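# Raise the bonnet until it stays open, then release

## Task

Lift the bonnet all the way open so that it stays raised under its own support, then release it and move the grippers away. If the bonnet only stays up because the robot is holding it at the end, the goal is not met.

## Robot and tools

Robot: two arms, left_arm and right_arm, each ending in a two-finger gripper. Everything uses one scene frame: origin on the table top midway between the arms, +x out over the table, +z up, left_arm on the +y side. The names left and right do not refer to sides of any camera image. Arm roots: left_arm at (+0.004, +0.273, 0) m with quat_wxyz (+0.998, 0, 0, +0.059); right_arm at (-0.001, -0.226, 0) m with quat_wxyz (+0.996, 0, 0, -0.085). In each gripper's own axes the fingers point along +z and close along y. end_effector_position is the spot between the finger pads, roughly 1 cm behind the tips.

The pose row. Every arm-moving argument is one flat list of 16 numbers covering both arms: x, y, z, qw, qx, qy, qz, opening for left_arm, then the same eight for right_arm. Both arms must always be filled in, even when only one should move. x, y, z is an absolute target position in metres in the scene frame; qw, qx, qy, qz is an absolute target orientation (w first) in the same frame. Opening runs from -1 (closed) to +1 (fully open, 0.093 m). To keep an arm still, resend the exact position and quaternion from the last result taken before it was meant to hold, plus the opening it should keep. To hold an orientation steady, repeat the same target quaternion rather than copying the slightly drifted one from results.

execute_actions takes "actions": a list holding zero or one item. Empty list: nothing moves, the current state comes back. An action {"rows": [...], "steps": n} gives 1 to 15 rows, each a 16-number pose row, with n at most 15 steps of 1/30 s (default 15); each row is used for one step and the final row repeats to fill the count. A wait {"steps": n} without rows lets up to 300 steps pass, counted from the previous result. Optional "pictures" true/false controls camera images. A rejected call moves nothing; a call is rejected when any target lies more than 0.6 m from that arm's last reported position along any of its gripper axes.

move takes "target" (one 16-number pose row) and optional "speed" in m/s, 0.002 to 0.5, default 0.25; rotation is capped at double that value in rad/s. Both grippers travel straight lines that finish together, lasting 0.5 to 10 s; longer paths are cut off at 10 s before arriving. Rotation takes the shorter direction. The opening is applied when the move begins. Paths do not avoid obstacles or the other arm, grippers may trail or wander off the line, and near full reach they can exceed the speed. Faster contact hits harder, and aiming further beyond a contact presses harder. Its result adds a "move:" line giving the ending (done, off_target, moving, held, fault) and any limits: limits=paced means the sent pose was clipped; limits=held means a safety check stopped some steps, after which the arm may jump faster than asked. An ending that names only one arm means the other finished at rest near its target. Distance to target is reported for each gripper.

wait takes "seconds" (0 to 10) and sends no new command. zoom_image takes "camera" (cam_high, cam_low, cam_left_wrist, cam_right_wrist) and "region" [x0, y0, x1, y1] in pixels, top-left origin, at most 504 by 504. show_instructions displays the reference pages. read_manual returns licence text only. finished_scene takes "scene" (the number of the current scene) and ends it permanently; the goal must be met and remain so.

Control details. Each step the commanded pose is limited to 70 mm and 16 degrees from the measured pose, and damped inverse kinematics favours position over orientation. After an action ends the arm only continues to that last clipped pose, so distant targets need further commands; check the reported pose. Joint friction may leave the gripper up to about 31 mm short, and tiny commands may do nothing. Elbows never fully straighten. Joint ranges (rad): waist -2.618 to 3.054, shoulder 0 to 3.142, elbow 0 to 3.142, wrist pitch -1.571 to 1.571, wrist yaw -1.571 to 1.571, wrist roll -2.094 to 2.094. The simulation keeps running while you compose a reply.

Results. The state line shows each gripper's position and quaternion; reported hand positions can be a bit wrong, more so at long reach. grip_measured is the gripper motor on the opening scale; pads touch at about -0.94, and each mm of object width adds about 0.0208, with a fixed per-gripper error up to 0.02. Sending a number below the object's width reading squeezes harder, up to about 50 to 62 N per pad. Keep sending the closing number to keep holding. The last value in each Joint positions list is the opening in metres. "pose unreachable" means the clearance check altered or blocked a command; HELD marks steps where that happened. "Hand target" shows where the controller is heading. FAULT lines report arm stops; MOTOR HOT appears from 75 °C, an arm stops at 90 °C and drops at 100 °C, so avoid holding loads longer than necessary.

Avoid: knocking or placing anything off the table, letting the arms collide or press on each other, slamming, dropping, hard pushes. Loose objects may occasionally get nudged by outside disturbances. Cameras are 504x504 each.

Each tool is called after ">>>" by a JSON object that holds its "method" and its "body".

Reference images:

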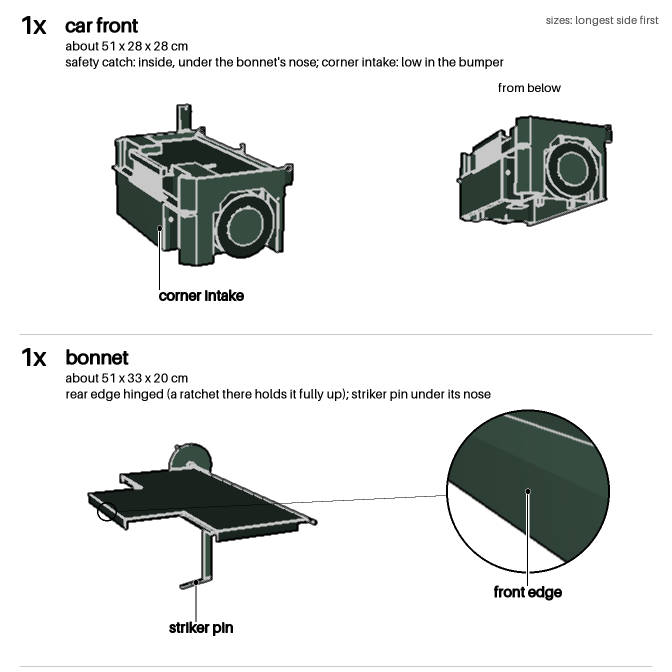

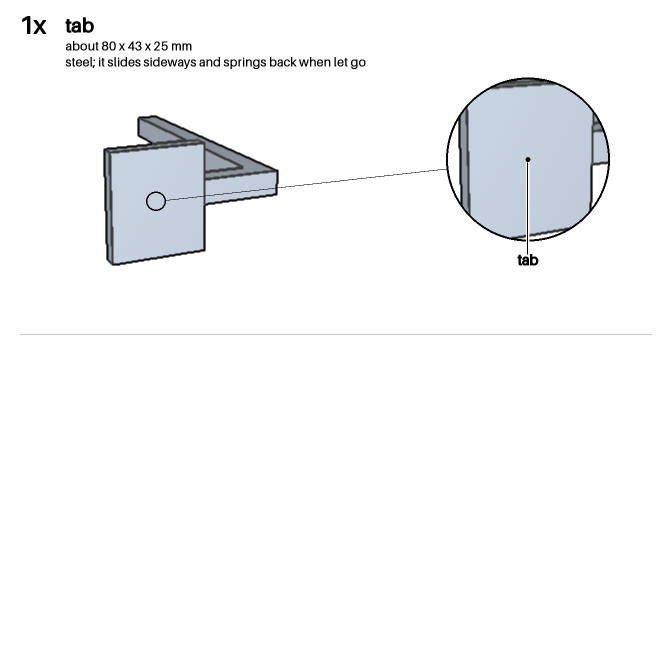

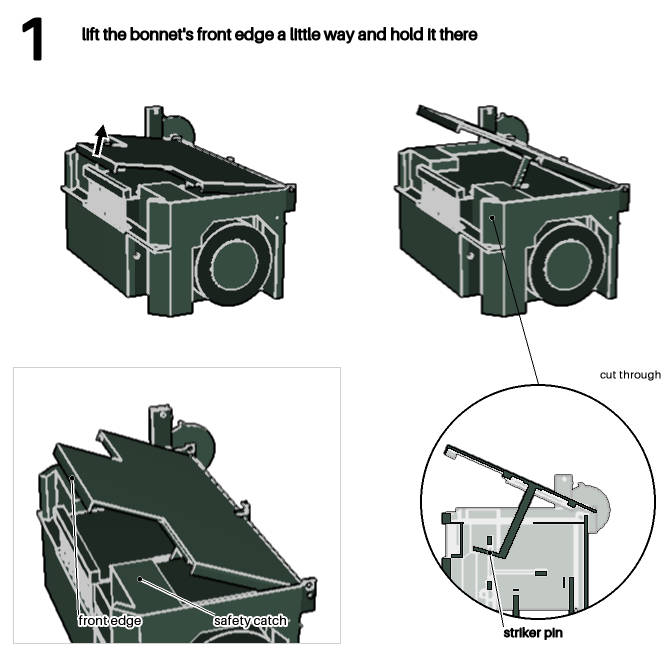

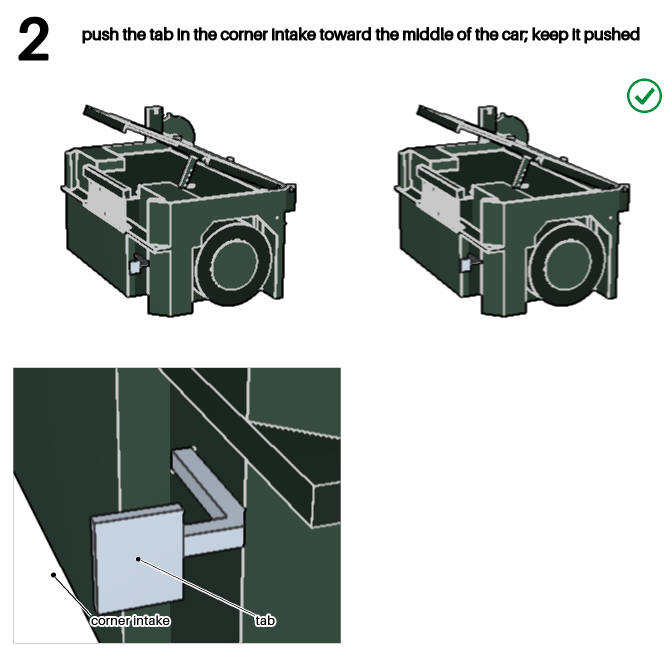

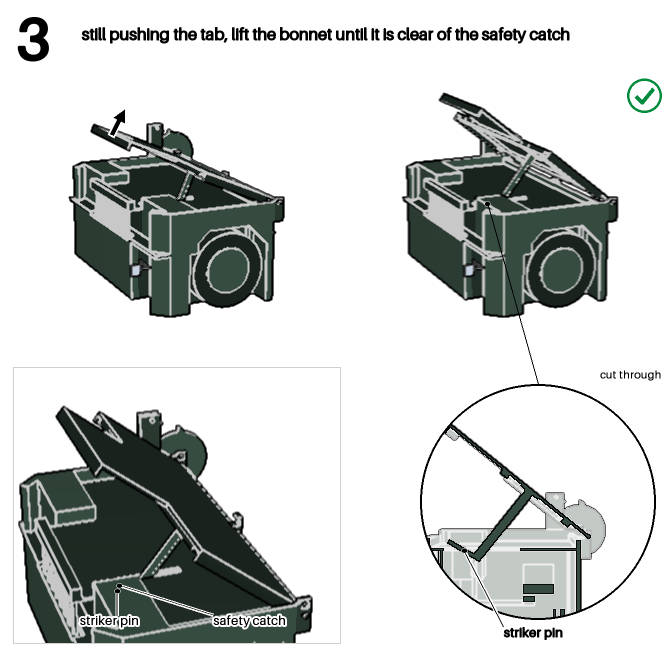

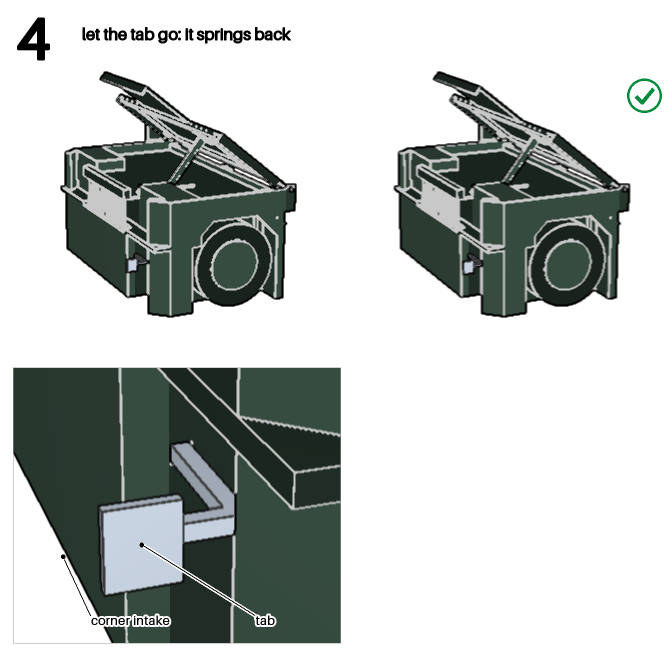

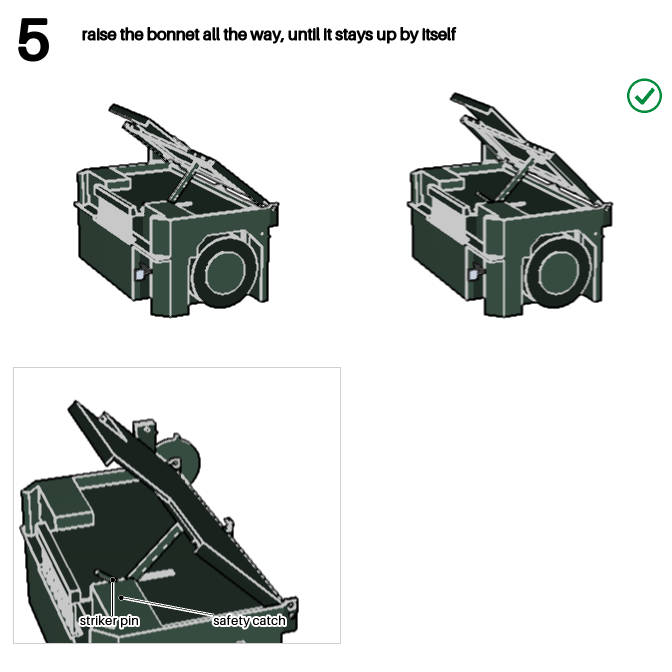

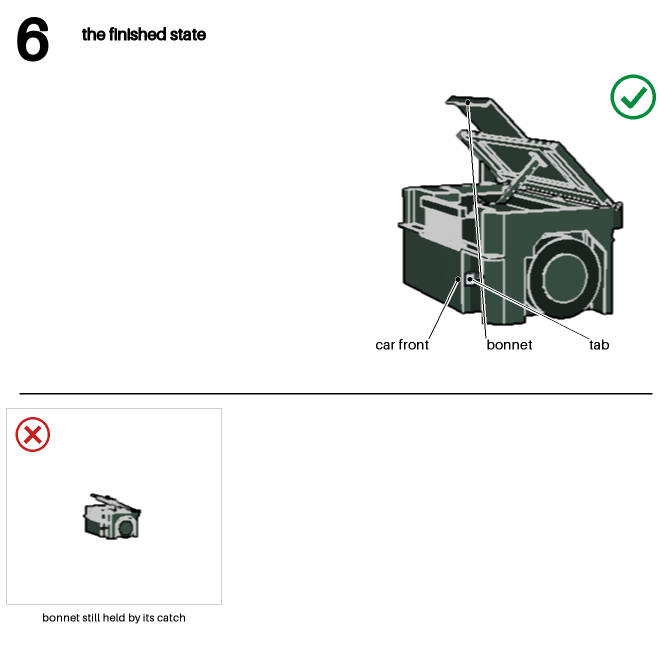

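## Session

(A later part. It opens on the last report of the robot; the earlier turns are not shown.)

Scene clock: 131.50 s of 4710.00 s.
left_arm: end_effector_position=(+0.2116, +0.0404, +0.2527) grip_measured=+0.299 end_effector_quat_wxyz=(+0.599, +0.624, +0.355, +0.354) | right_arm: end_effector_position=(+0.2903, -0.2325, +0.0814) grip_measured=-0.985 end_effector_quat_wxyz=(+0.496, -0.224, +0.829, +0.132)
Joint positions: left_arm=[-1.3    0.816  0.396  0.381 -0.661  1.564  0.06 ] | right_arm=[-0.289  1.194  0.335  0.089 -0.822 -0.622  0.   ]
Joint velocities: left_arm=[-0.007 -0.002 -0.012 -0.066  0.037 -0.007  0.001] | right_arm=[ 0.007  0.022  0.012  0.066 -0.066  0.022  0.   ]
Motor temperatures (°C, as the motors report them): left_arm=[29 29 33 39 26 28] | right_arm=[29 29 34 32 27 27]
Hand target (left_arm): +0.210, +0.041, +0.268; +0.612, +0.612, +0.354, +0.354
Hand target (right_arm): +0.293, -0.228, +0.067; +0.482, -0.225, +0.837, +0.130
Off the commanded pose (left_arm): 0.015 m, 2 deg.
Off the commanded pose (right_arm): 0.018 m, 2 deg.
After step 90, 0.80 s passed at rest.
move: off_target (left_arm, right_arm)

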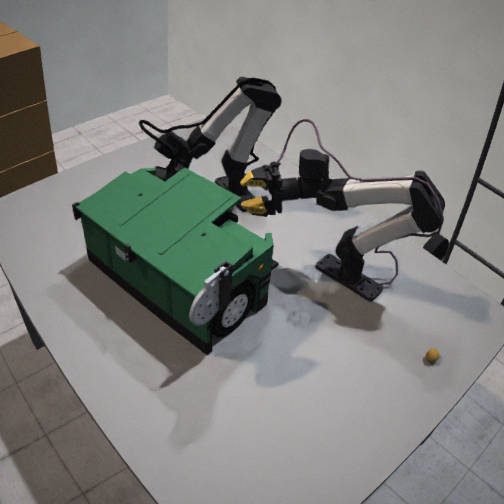

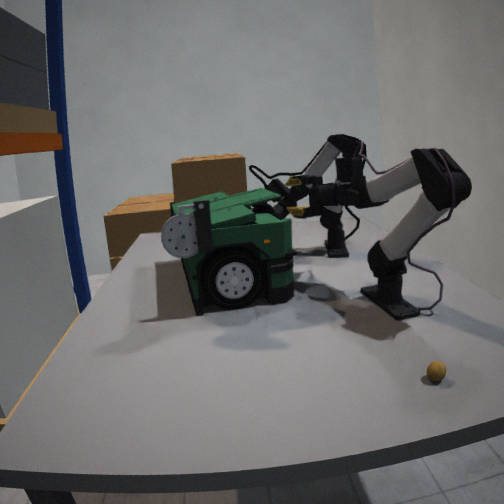

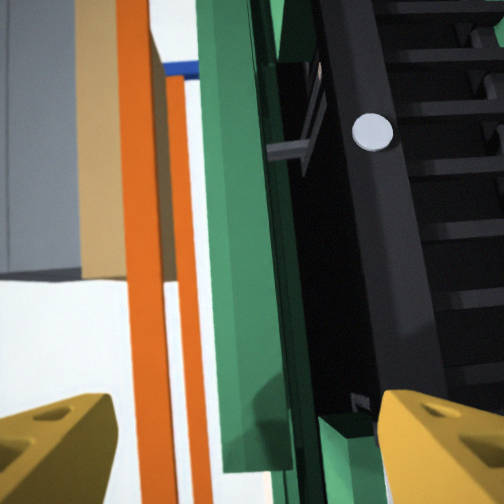

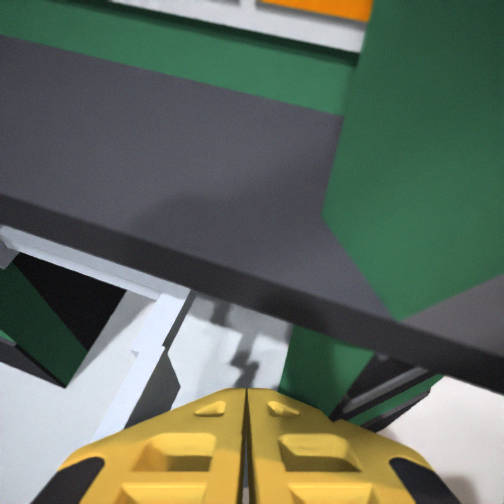

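>>> {"method": "move", "body": {"target": [0.21,0.04,0.282,0.612,0.612,0.354,0.354,0.3,0.295,-0.228,0.065,0.483,-0.224,0.837,0.129,-1], "speed": 0.06}}

>>> {"method": "move", "body": {"target": [0.275,0.003,0.280,0.612,0.612,0.354,0.354,0.3,0.295,-0.228,0.065,0.483,-0.224,0.837,0.129,-1], "speed": 0.05}}

Scene clock: 137.20 s of 4710.00 s.
left_arm: end_effector_position=(+0.2124, +0.0386, +0.2636) grip_measured=+0.299 end_effector_quat_wxyz=(+0.595, +0.628, +0.354, +0.355) | right_arm: end_effector_position=(+0.2903, -0.2326, +0.0812) grip_measured=-0.985 end_effector_quat_wxyz=(+0.496, -0.223, +0.829, +0.134)
Joint positions: left_arm=[-1.3    0.816  0.449  0.318 -0.661  1.565  0.06 ] | right_arm=[-0.292  1.197  0.335  0.091 -0.826 -0.62   0.   ]
Joint velocities: left_arm=[ 0.002  0.002 -0.002  0.037 -0.022  0.037  0.001] | right_arm=[-0.017  0.002 -0.012  0.051 -0.022 -0.022  0.   ]
Motor temperatures (°C, as the motors report them): left_arm=[29 29 33 39 26 28] | right_arm=[29 29 34 34 27 27]
Hand target (left_arm): +0.210, +0.041, +0.282; +0.612, +0.612, +0.354, +0.354
Hand target (right_arm): +0.293, -0.228, +0.066; +0.482, -0.225, +0.837, +0.130
Off the commanded pose (left_arm): 0.019 m, 3 deg.
Off the commanded pose (right_arm): 0.018 m, 2 deg.
After step 90, 1.90 s passed at rest.
move: off_target (left_arm, right_arm)

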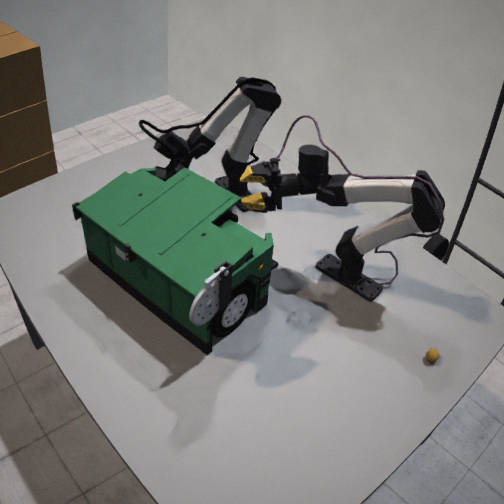

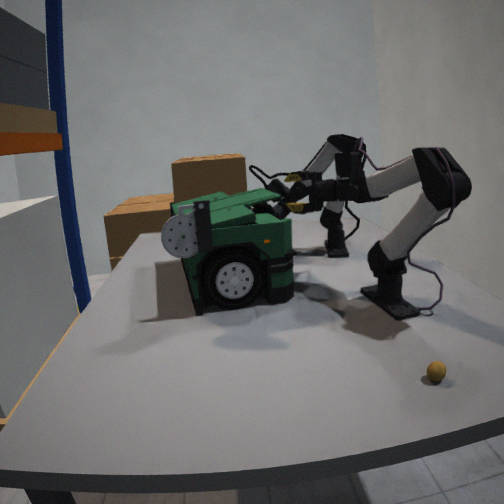

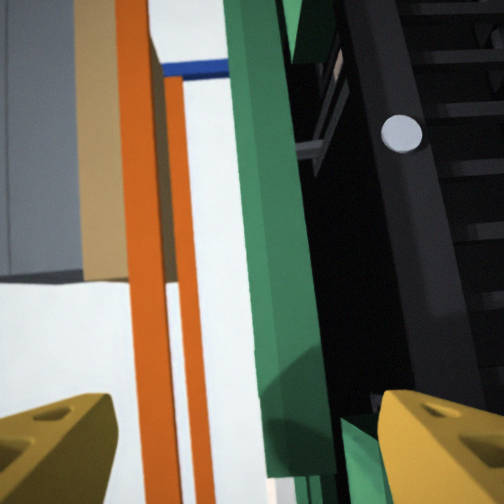

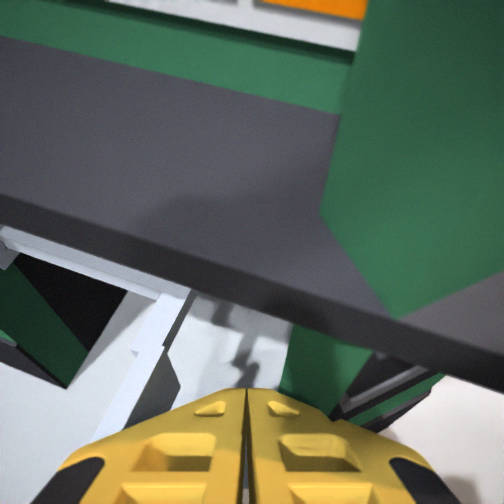

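Scene clock: 138.97 s of 4710.00 s.
left_arm: end_effector_position=(+0.2704, +0.0057, +0.2679) grip_measured=+0.299 end_effector_quat_wxyz=(+0.600, +0.623, +0.355, +0.354) | right_arm: end_effector_position=(+0.2903, -0.2325, +0.0815) grip_measured=-0.985 end_effector_quat_wxyz=(+0.496, -0.223, +0.828, +0.134)
Joint positions: left_arm=[-1.11   1.12   0.574  0.514 -0.47   1.571  0.06 ] | right_arm=[-0.292  1.197  0.335  0.091 -0.828 -0.62   0.   ]
Joint velocities: left_arm=[-0.002 -0.017 -0.007 -0.022 -0.051 -0.022 -0.   ] | right_arm=[ 0.002 -0.007 -0.012 -0.125 -0.007 -0.022  0.   ]
Motor temperatures (°C, as the motors report them): left_arm=[29 29 34 39 26 28] | right_arm=[29 29 34 34 27 27]
Hand target (left_arm): +0.275, +0.003, +0.280; +0.612, +0.612, +0.353, +0.356
Hand target (right_arm): +0.293, -0.228, +0.067; +0.482, -0.225, +0.837, +0.130
Off the commanded pose (left_arm): 0.013 m, 2 deg.
Off the commanded pose (right_arm): 0.018 m, 2 deg.
move: off_target (left_arm, right_arm)

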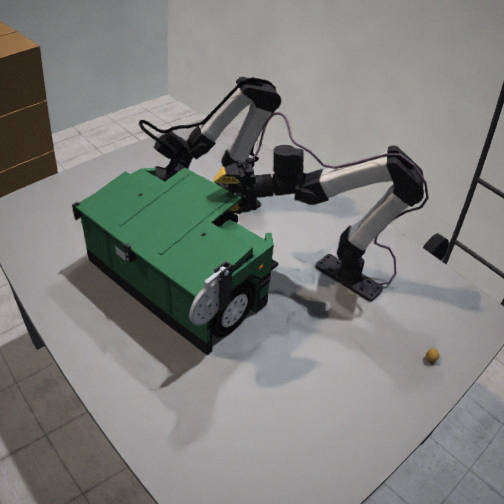

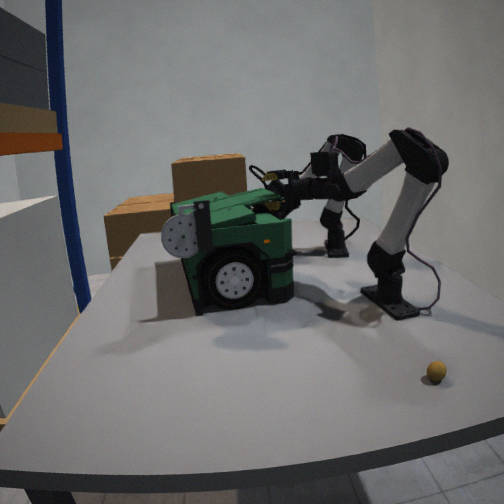

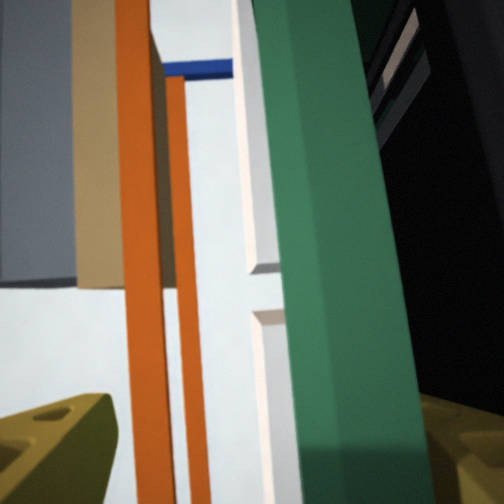

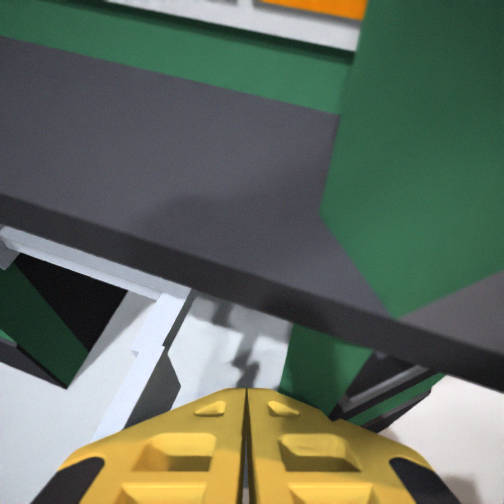

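>>> {"method": "move", "body": {"target": [0.29,-0.005,0.315,0.612,0.612,0.354,0.354,0.3,0.295,-0.19,0.065,0.483,-0.224,0.837,0.129,-1], "speed": 0.03}}

Scene clock: 143.80 s of 4710.00 s.
left_arm: end_effector_position=(+0.2809, +0.0003, +0.2675) grip_measured=+0.300 end_effector_quat_wxyz=(+0.560, +0.663, +0.357, +0.346) | right_arm: end_effector_position=(+0.2924, -0.2302, +0.0799) grip_measured=-0.985 end_effector_quat_wxyz=(+0.502, -0.164, +0.845, +0.089)
Joint positions: left_arm=[-1.081  1.146  0.693  0.305 -0.435  1.567  0.06 ] | right_arm=[-0.182  1.091  0.247  0.213 -0.615 -0.416  0.   ]
Joint velocities: left_arm=[ 0.002 -0.017 -0.002 -0.022  0.007 -0.022 -0.001] | right_arm=[ 0.017 -0.007  0.002 -0.022  0.007  0.051  0.   ]
Motor temperatures (°C, as the motors report them): left_arm=[29 29 35 40 26 28] | right_arm=[30 29 34 34 27 27]
Hand target (left_arm): +0.286, -0.001, +0.314; +0.611, +0.613, +0.354, +0.354
Hand target (right_arm): +0.287, -0.193, +0.068; +0.483, -0.223, +0.837, +0.130
Off the commanded pose (left_arm): 0.049 m, 8 deg.
Off the commanded pose (right_arm): 0.043 m, 9 deg.
move: off_target (left_arm, right_arm)

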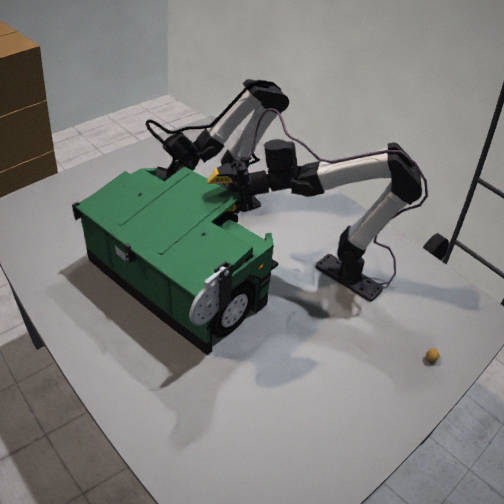

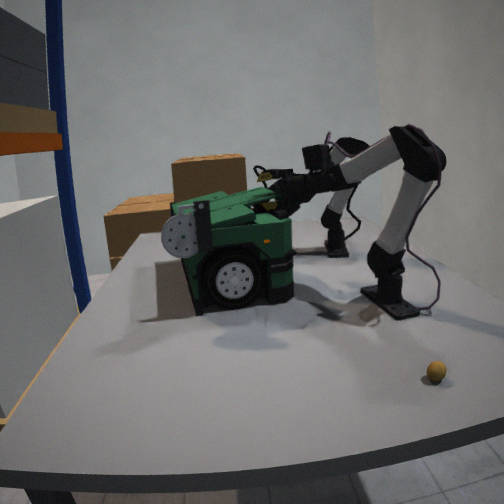

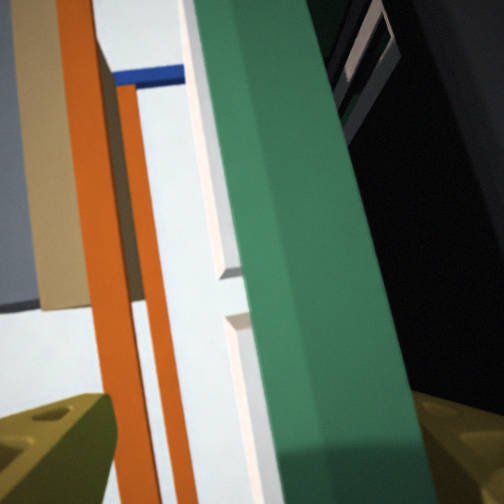

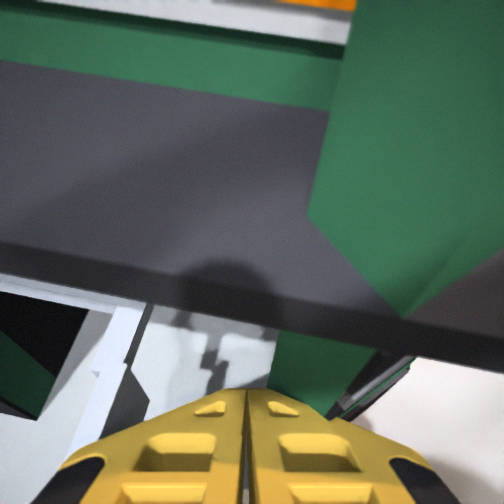

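>>> {"method": "move", "body": {"target": [0.285,0.0,0.36,0.612,0.612,0.354,0.354,0.3,0.293,-0.215,0.07,0.483,-0.224,0.837,0.129,-1], "speed": 0.04}}

Scene clock: 154.50 s of 4710.00 s.
left_arm: end_effector_position=(+0.2762, +0.0059, +0.2652) grip_measured=+0.301 end_effector_quat_wxyz=(+0.515, +0.702, +0.367, +0.328) | right_arm: end_effector_position=(+0.2915, -0.2316, +0.0790) grip_measured=-0.985 end_effector_quat_wxyz=(+0.501, -0.195, +0.838, +0.096)
Joint positions: left_arm=[-1.077  1.121  0.791  0.047 -0.421  1.538  0.06 ] | right_arm=[-0.225  1.128  0.269  0.187 -0.691 -0.508  0.   ]
Joint velocities: left_arm=[ 0.007  0.002 -0.002  0.037  0.007  0.022  0.   ] | right_arm=[-0.012  0.012 -0.012  0.022 -0.022  0.007  0.   ]
Motor temperatures (°C, as the motors report them): left_arm=[29 29 38 43 26 28] | right_arm=[32 28 35 35 27 27]
Hand target (left_arm): +0.275, +0.012, +0.352; +0.610, +0.613, +0.358, +0.352
Hand target (right_arm): +0.291, -0.216, +0.071; +0.483, -0.222, +0.837, +0.128
Off the commanded pose (left_arm): 0.095 m, 16 deg; position clipped at the last step of the last action.
Off the commanded pose (right_arm): 0.019 m, 5 deg.
After step 90, 5.17 s passed at rest.
move: off_target (left_arm, right_arm); limits=paced

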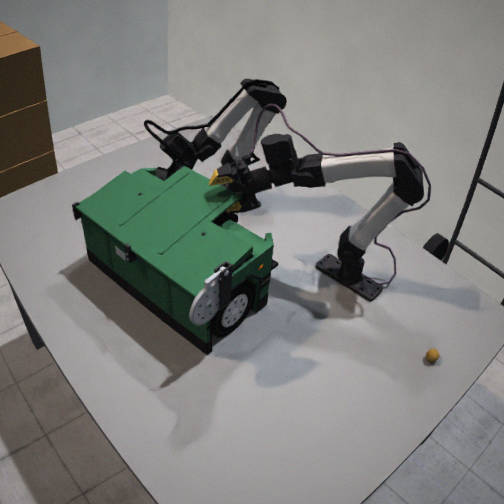

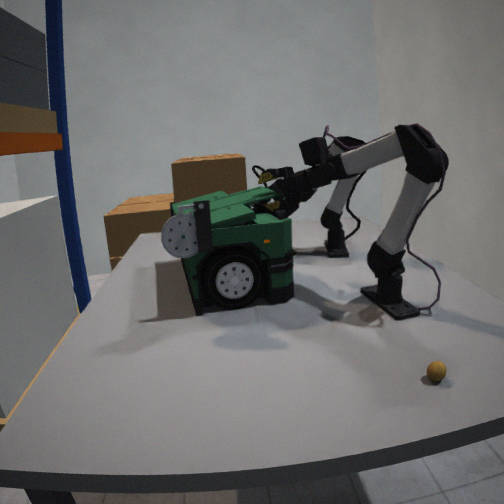

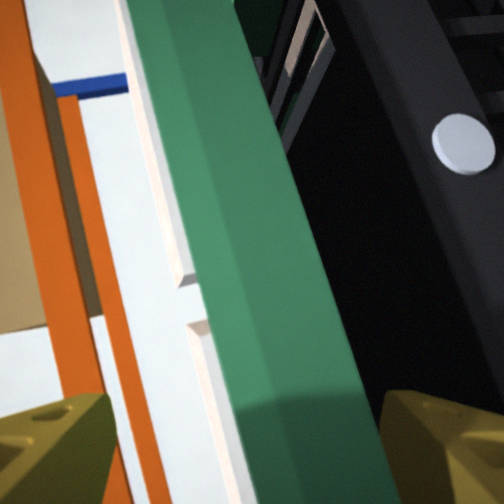

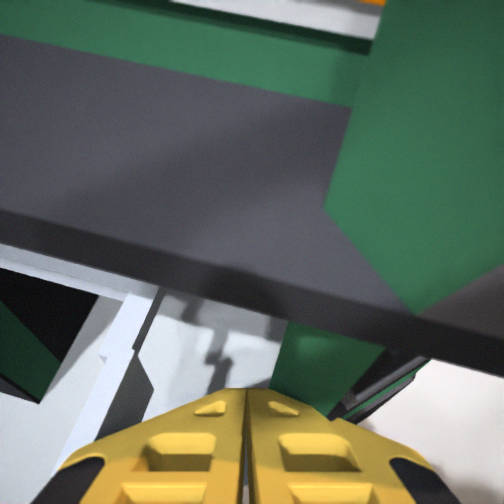

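>>> {"method": "move", "body": {"target": [0.28,0.003,0.285,0.612,0.612,0.354,0.354,0.3,0.295,-0.16,0.065,0.483,-0.224,0.837,0.129,-1], "speed": 0.04}}

Scene clock: 165.53 s of 4710.00 s.
left_arm: end_effector_position=(+0.2792, +0.0046, +0.2690) grip_measured=+0.301 end_effector_quat_wxyz=(+0.589, +0.636, +0.359, +0.346) | right_arm: end_effector_position=(+0.2852, -0.1662, +0.0533) grip_measured=-0.986 end_effector_quat_wxyz=(+0.466, -0.206, +0.853, +0.117)
Joint positions: left_arm=[-1.077  1.134  0.625  0.436 -0.432  1.556  0.06 ] | right_arm=[ 0.133  1.146  0.186  0.326 -0.431 -0.289  0.   ]
Joint velocities: left_arm=[ 0.002  0.017 -0.022 -0.007  0.037 -0.051  0.   ] | right_arm=[-0.012 -0.002  0.022  0.007 -0.007 -0.066  0.   ]
Motor temperatures (°C, as the motors report them): left_arm=[29 30 39 46 26 28] | right_arm=[33 28 36 35 29 27]
Hand target (left_arm): +0.279, +0.004, +0.285; +0.612, +0.613, +0.355, +0.352
Hand target (right_arm): +0.293, -0.160, +0.065; +0.482, -0.222, +0.837, +0.131
Off the commanded pose (left_arm): 0.016 m, 4 deg.
Off the commanded pose (right_arm): 0.016 m, 4 deg.
After step 90, 1.80 s passed at rest.
move: off_target (left_arm, right_arm); limits=paced

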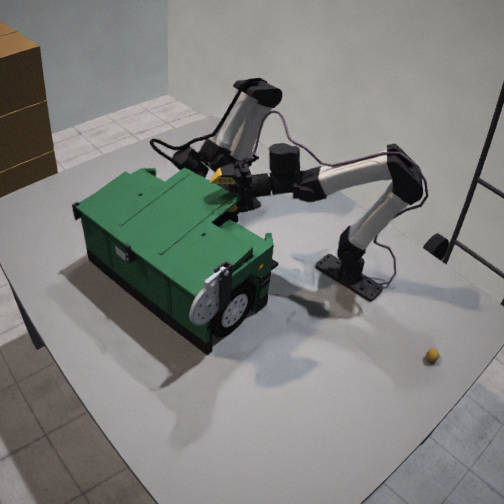

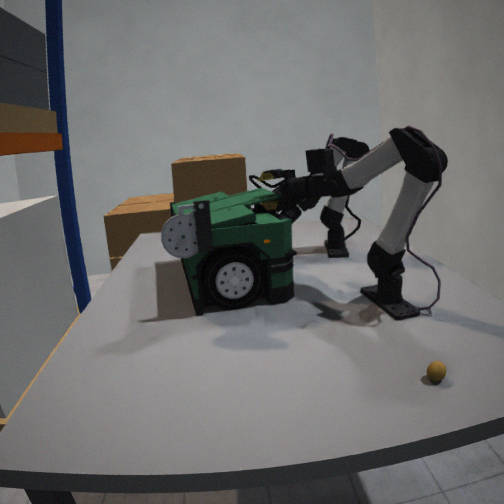

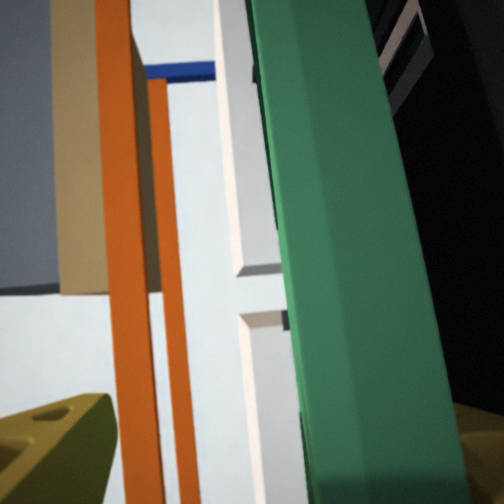

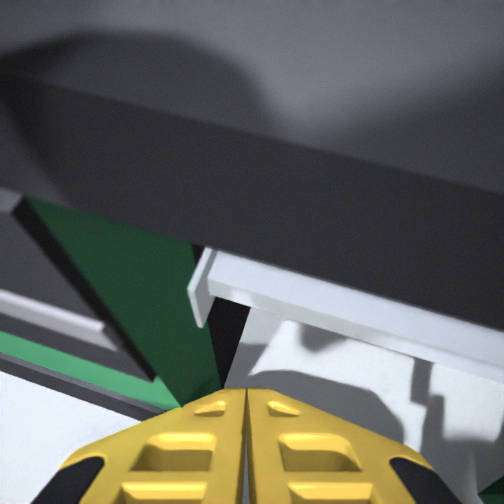

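>>> {"method": "move", "body": {"target": [0.28,0.003,0.285,0.612,0.612,0.354,0.354,0.3,0.235,-0.19,0.075,0.483,-0.224,0.837,0.129,-1], "speed": 0.08}}

>>> {"method": "move", "body": {"target": [0.28,0.003,0.285,0.612,0.612,0.354,0.354,0.3,0.245,-0.262,0.10,0.483,-0.224,0.837,0.129,-1], "speed": 0.08}}

>>> {"method": "move", "body": {"target": [0.294,-0.236,0.085,0,0,0,0,0,0,0,0,0,0,0,0,0]}}

Scene clock: 174.43 s of 4710.00 s.
left_arm: end_effector_position=(+0.2792, +0.0046, +0.2690) grip_measured=+0.301 end_effector_quat_wxyz=(+0.589, +0.636, +0.359, +0.346) | right_arm: end_effector_position=(+0.2370, -0.1907, +0.0721) grip_measured=-0.986 end_effector_quat_wxyz=(+0.478, -0.223, +0.840, +0.127)
Joint positions: left_arm=[-1.077  1.134  0.625  0.436 -0.432  1.557  0.06 ] | right_arm=[-0.144  0.737  0.157 -0.143 -0.69  -0.51   0.   ]
Joint velocities: left_arm=[-0.012  0.012 -0.012 -0.007 -0.022 -0.037 -0.   ] | right_arm=[-0.002  0.002  0.012  0.051 -0.095 -0.037  0.   ]
Motor temperatures (°C, as the motors report them): left_arm=[29 30 38 47 26 28] | right_arm=[32 28 37 36 29 27]
Hand target (left_arm): +0.279, +0.004, +0.285; +0.612, +0.613, +0.355, +0.353
Hand target (right_arm): +0.236, -0.191, +0.074; +0.482, -0.225, +0.837, +0.127
Off the commanded pose (left_arm): 0.016 m, 4 deg.
Off the commanded pose (right_arm): 0.004 m, 1 deg.
After step 90, 4.30 s passed at rest.
move: off_target (left_arm)

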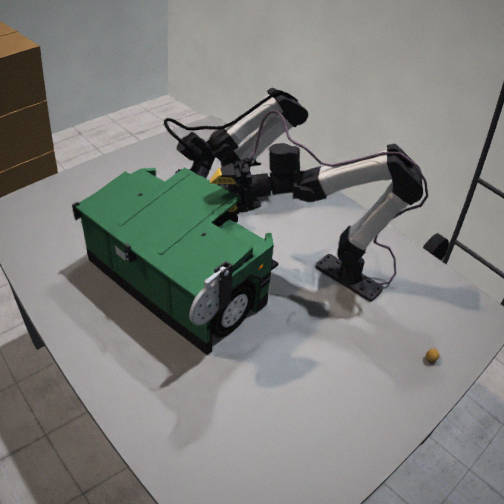

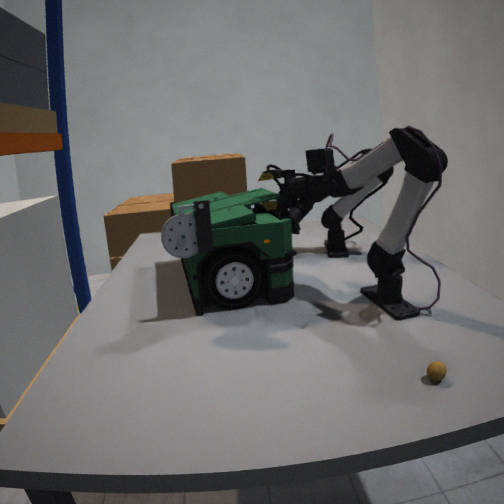

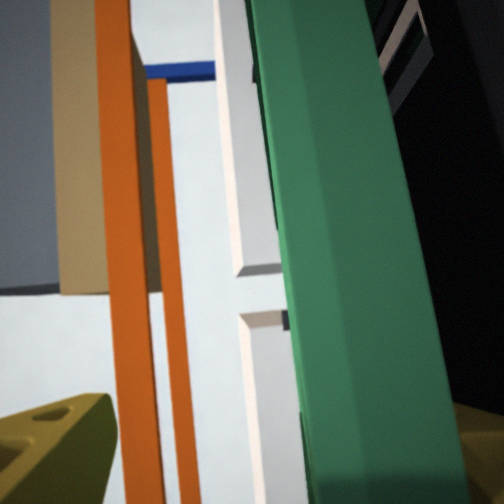

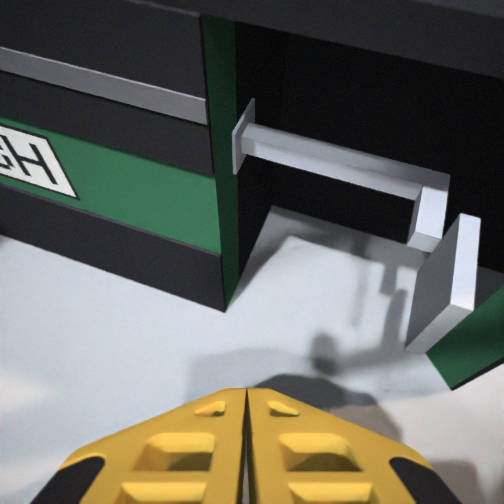

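Scene clock: 175.97 s of 4710.00 s.
left_arm: end_effector_position=(+0.2792, +0.0046, +0.2690) grip_measured=+0.301 end_effector_quat_wxyz=(+0.589, +0.636, +0.359, +0.346) | right_arm: end_effector_position=(+0.2438, -0.2594, +0.0955) grip_measured=-0.986 end_effector_quat_wxyz=(+0.480, -0.225, +0.839, +0.122)
Joint positions: left_arm=[-1.077  1.134  0.625  0.436 -0.432  1.558  0.06 ] | right_arm=[-0.552  1.049  0.416 -0.427 -0.948 -0.98   0.   ]
Joint velocities: left_arm=[ 0.002  0.002 -0.002  0.022 -0.022  0.007  0.001] | right_arm=[ 0.007 -0.007  0.007 -0.051 -0.037 -0.081  0.   ]
Motor temperatures (°C, as the motors report them): left_arm=[29 30 38 47 26 28] | right_arm=[32 28 37 36 28 27]
Hand target (left_arm): +0.279, +0.004, +0.285; +0.611, +0.613, +0.355, +0.353
Hand target (right_arm): +0.246, -0.263, +0.100; +0.483, -0.224, +0.837, +0.125
Off the commanded pose (left_arm): 0.016 m, 4 deg.
Off the commanded pose (right_arm): 0.005 m, 1 deg.
move: off_target (left_arm)

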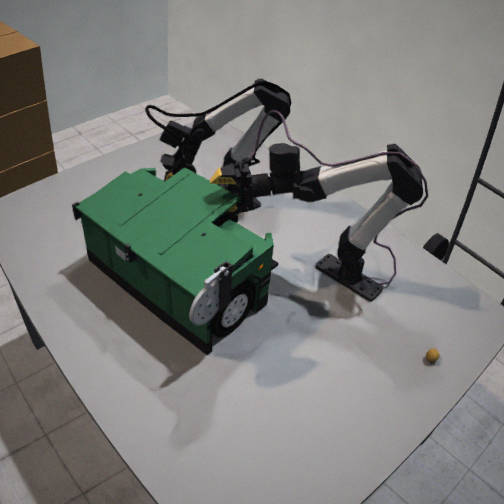

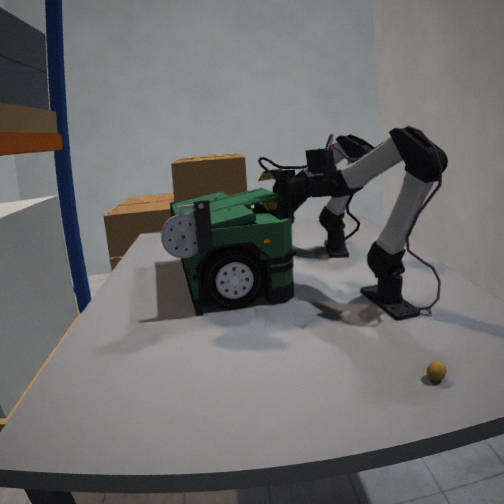

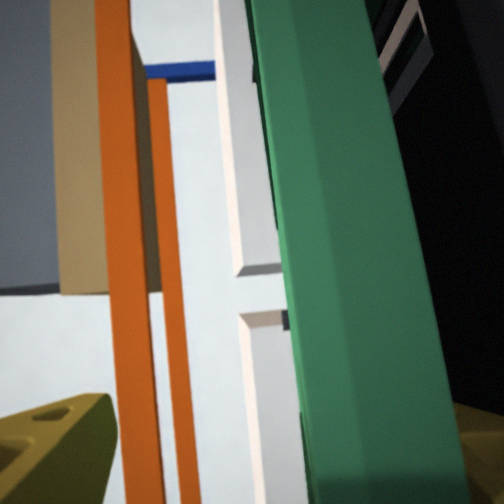

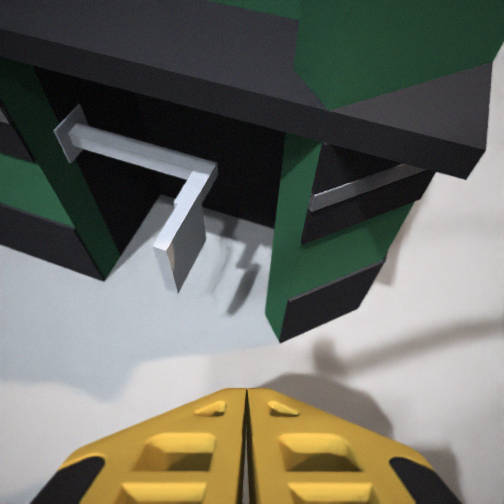

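action 0: the call gives left_arm/qw, left_arm/qx, left_arm/qy, left_arm/qz that name no orientation (all zero or nearly, or too large to normalise), so nothing of the call was run and nothing moved. Give a quaternion of ordinary size, such as one of length 1.

>>> {"method": "move", "body": {"target": [0.28,0.003,0.285,0.612,0.612,0.354,0.354,0.3,0.292,-0.238,0.088,0.483,-0.224,0.837,0.129,-1], "speed": 0.06}}

>>> {"method": "move", "body": {"target": [0.28,0.003,0.285,0.612,0.612,0.354,0.354,0.3,0.30,-0.18,0.095,0.483,-0.224,0.837,0.129,-1], "speed": 0.03}}

Scene clock: 183.70 s of 4710.00 s.
left_arm: end_effector_position=(+0.2792, +0.0046, +0.2690) grip_measured=+0.301 end_effector_quat_wxyz=(+0.589, +0.636, +0.359, +0.346) | right_arm: end_effector_position=(+0.2892, -0.2362, +0.0963) grip_measured=-0.986 end_effector_quat_wxyz=(+0.485, -0.227, +0.833, +0.138)
Joint positions: left_arm=[-1.077  1.134  0.625  0.436 -0.432  1.558  0.06 ] | right_arm=[-0.311  1.161  0.416 -0.082 -0.839 -0.668  0.   ]
Joint velocities: left_arm=[ 0.012  0.007 -0.012  0.007 -0.051 -0.007  0.   ] | right_arm=[ 0.002  0.022 -0.007  0.007 -0.007  0.022  0.   ]
Motor temperatures (°C, as the motors report them): left_arm=[29 30 38 47 26 28] | right_arm=[31 28 38 34 28 27]
Hand target (left_arm): +0.279, +0.004, +0.285; +0.612, +0.613, +0.355, +0.353
Hand target (right_arm): +0.291, -0.237, +0.089; +0.482, -0.224, +0.836, +0.132
Off the commanded pose (left_arm): 0.016 m, 4 deg.
Off the commanded pose (right_arm): 0.009 m, 1 deg.
After step 90, 3.40 s passed at rest.
move: off_target (left_arm)

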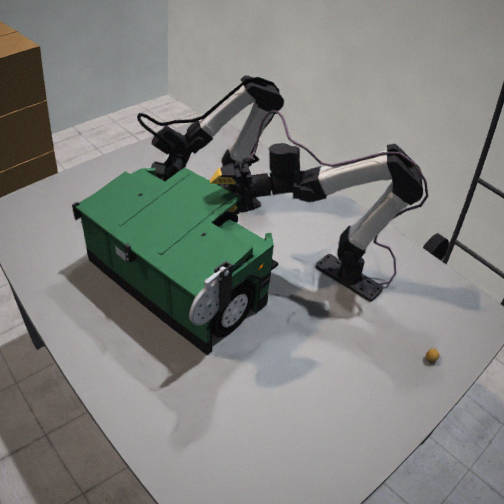

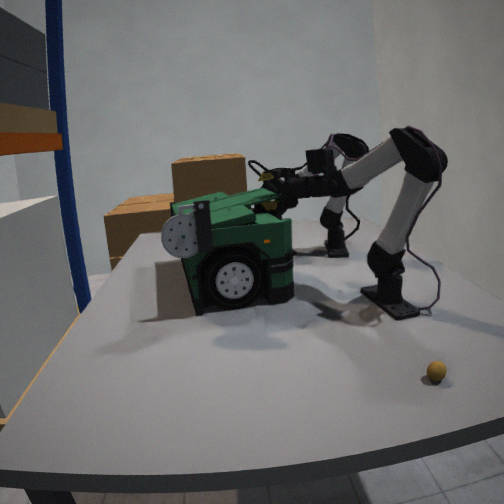

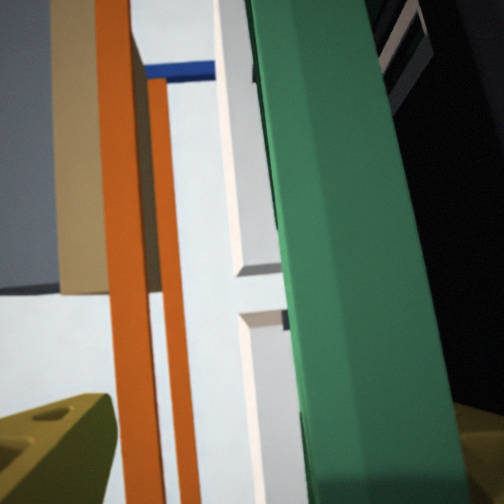

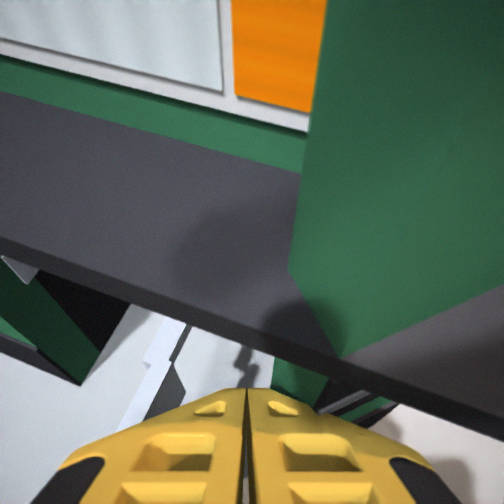

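Scene clock: 185.97 s of 4710.00 s.
left_arm: end_effector_position=(+0.2793, +0.0047, +0.2690) grip_measured=+0.301 end_effector_quat_wxyz=(+0.589, +0.636, +0.359, +0.346) | right_arm: end_effector_position=(+0.2903, -0.2305, +0.0964) grip_measured=-0.986 end_effector_quat_wxyz=(+0.486, -0.114, +0.863, +0.081)
Joint positions: left_arm=[-1.077  1.134  0.625  0.436 -0.432  1.558  0.06 ] | right_arm=[-0.126  0.969  0.3    0.043 -0.5   -0.299  0.   ]
Joint velocities: left_arm=[-0.017  0.007 -0.012  0.022 -0.007 -0.007 -0.   ] | right_arm=[ 0.007 -0.007  0.002  0.037 -0.007  0.022  0.   ]
Motor temperatures (°C, as the motors report them): left_arm=[29 30 38 47 26 28] | right_arm=[32 28 38 35 28 27]
Hand target (left_arm): +0.279, +0.004, +0.285; +0.612, +0.613, +0.355, +0.353
Hand target (right_arm): +0.290, -0.184, +0.097; +0.486, -0.219, +0.836, +0.130
Off the commanded pose (left_arm): 0.016 m, 4 deg.
Off the commanded pose (right_arm): 0.051 m, 14 deg.
move: off_target (left_arm, right_arm)

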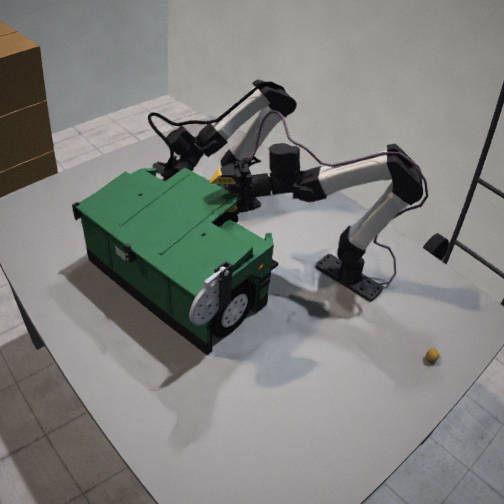

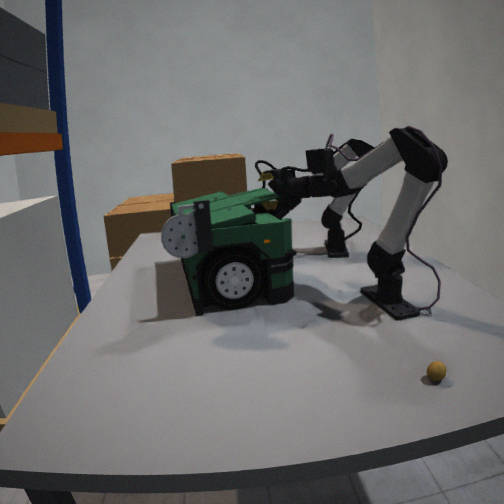

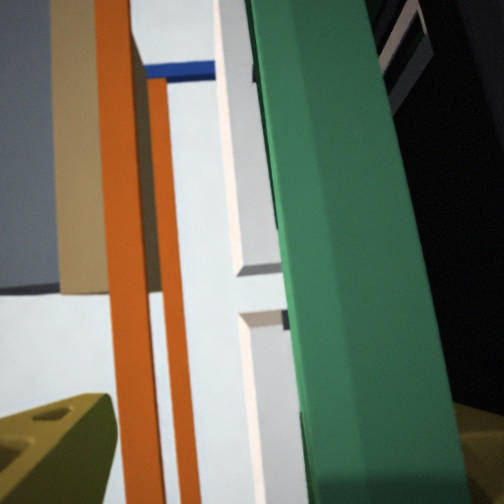

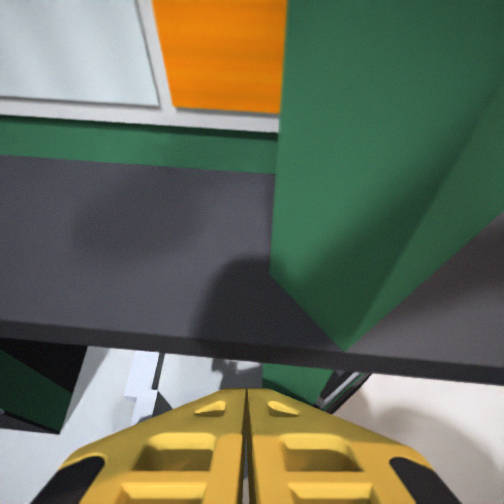

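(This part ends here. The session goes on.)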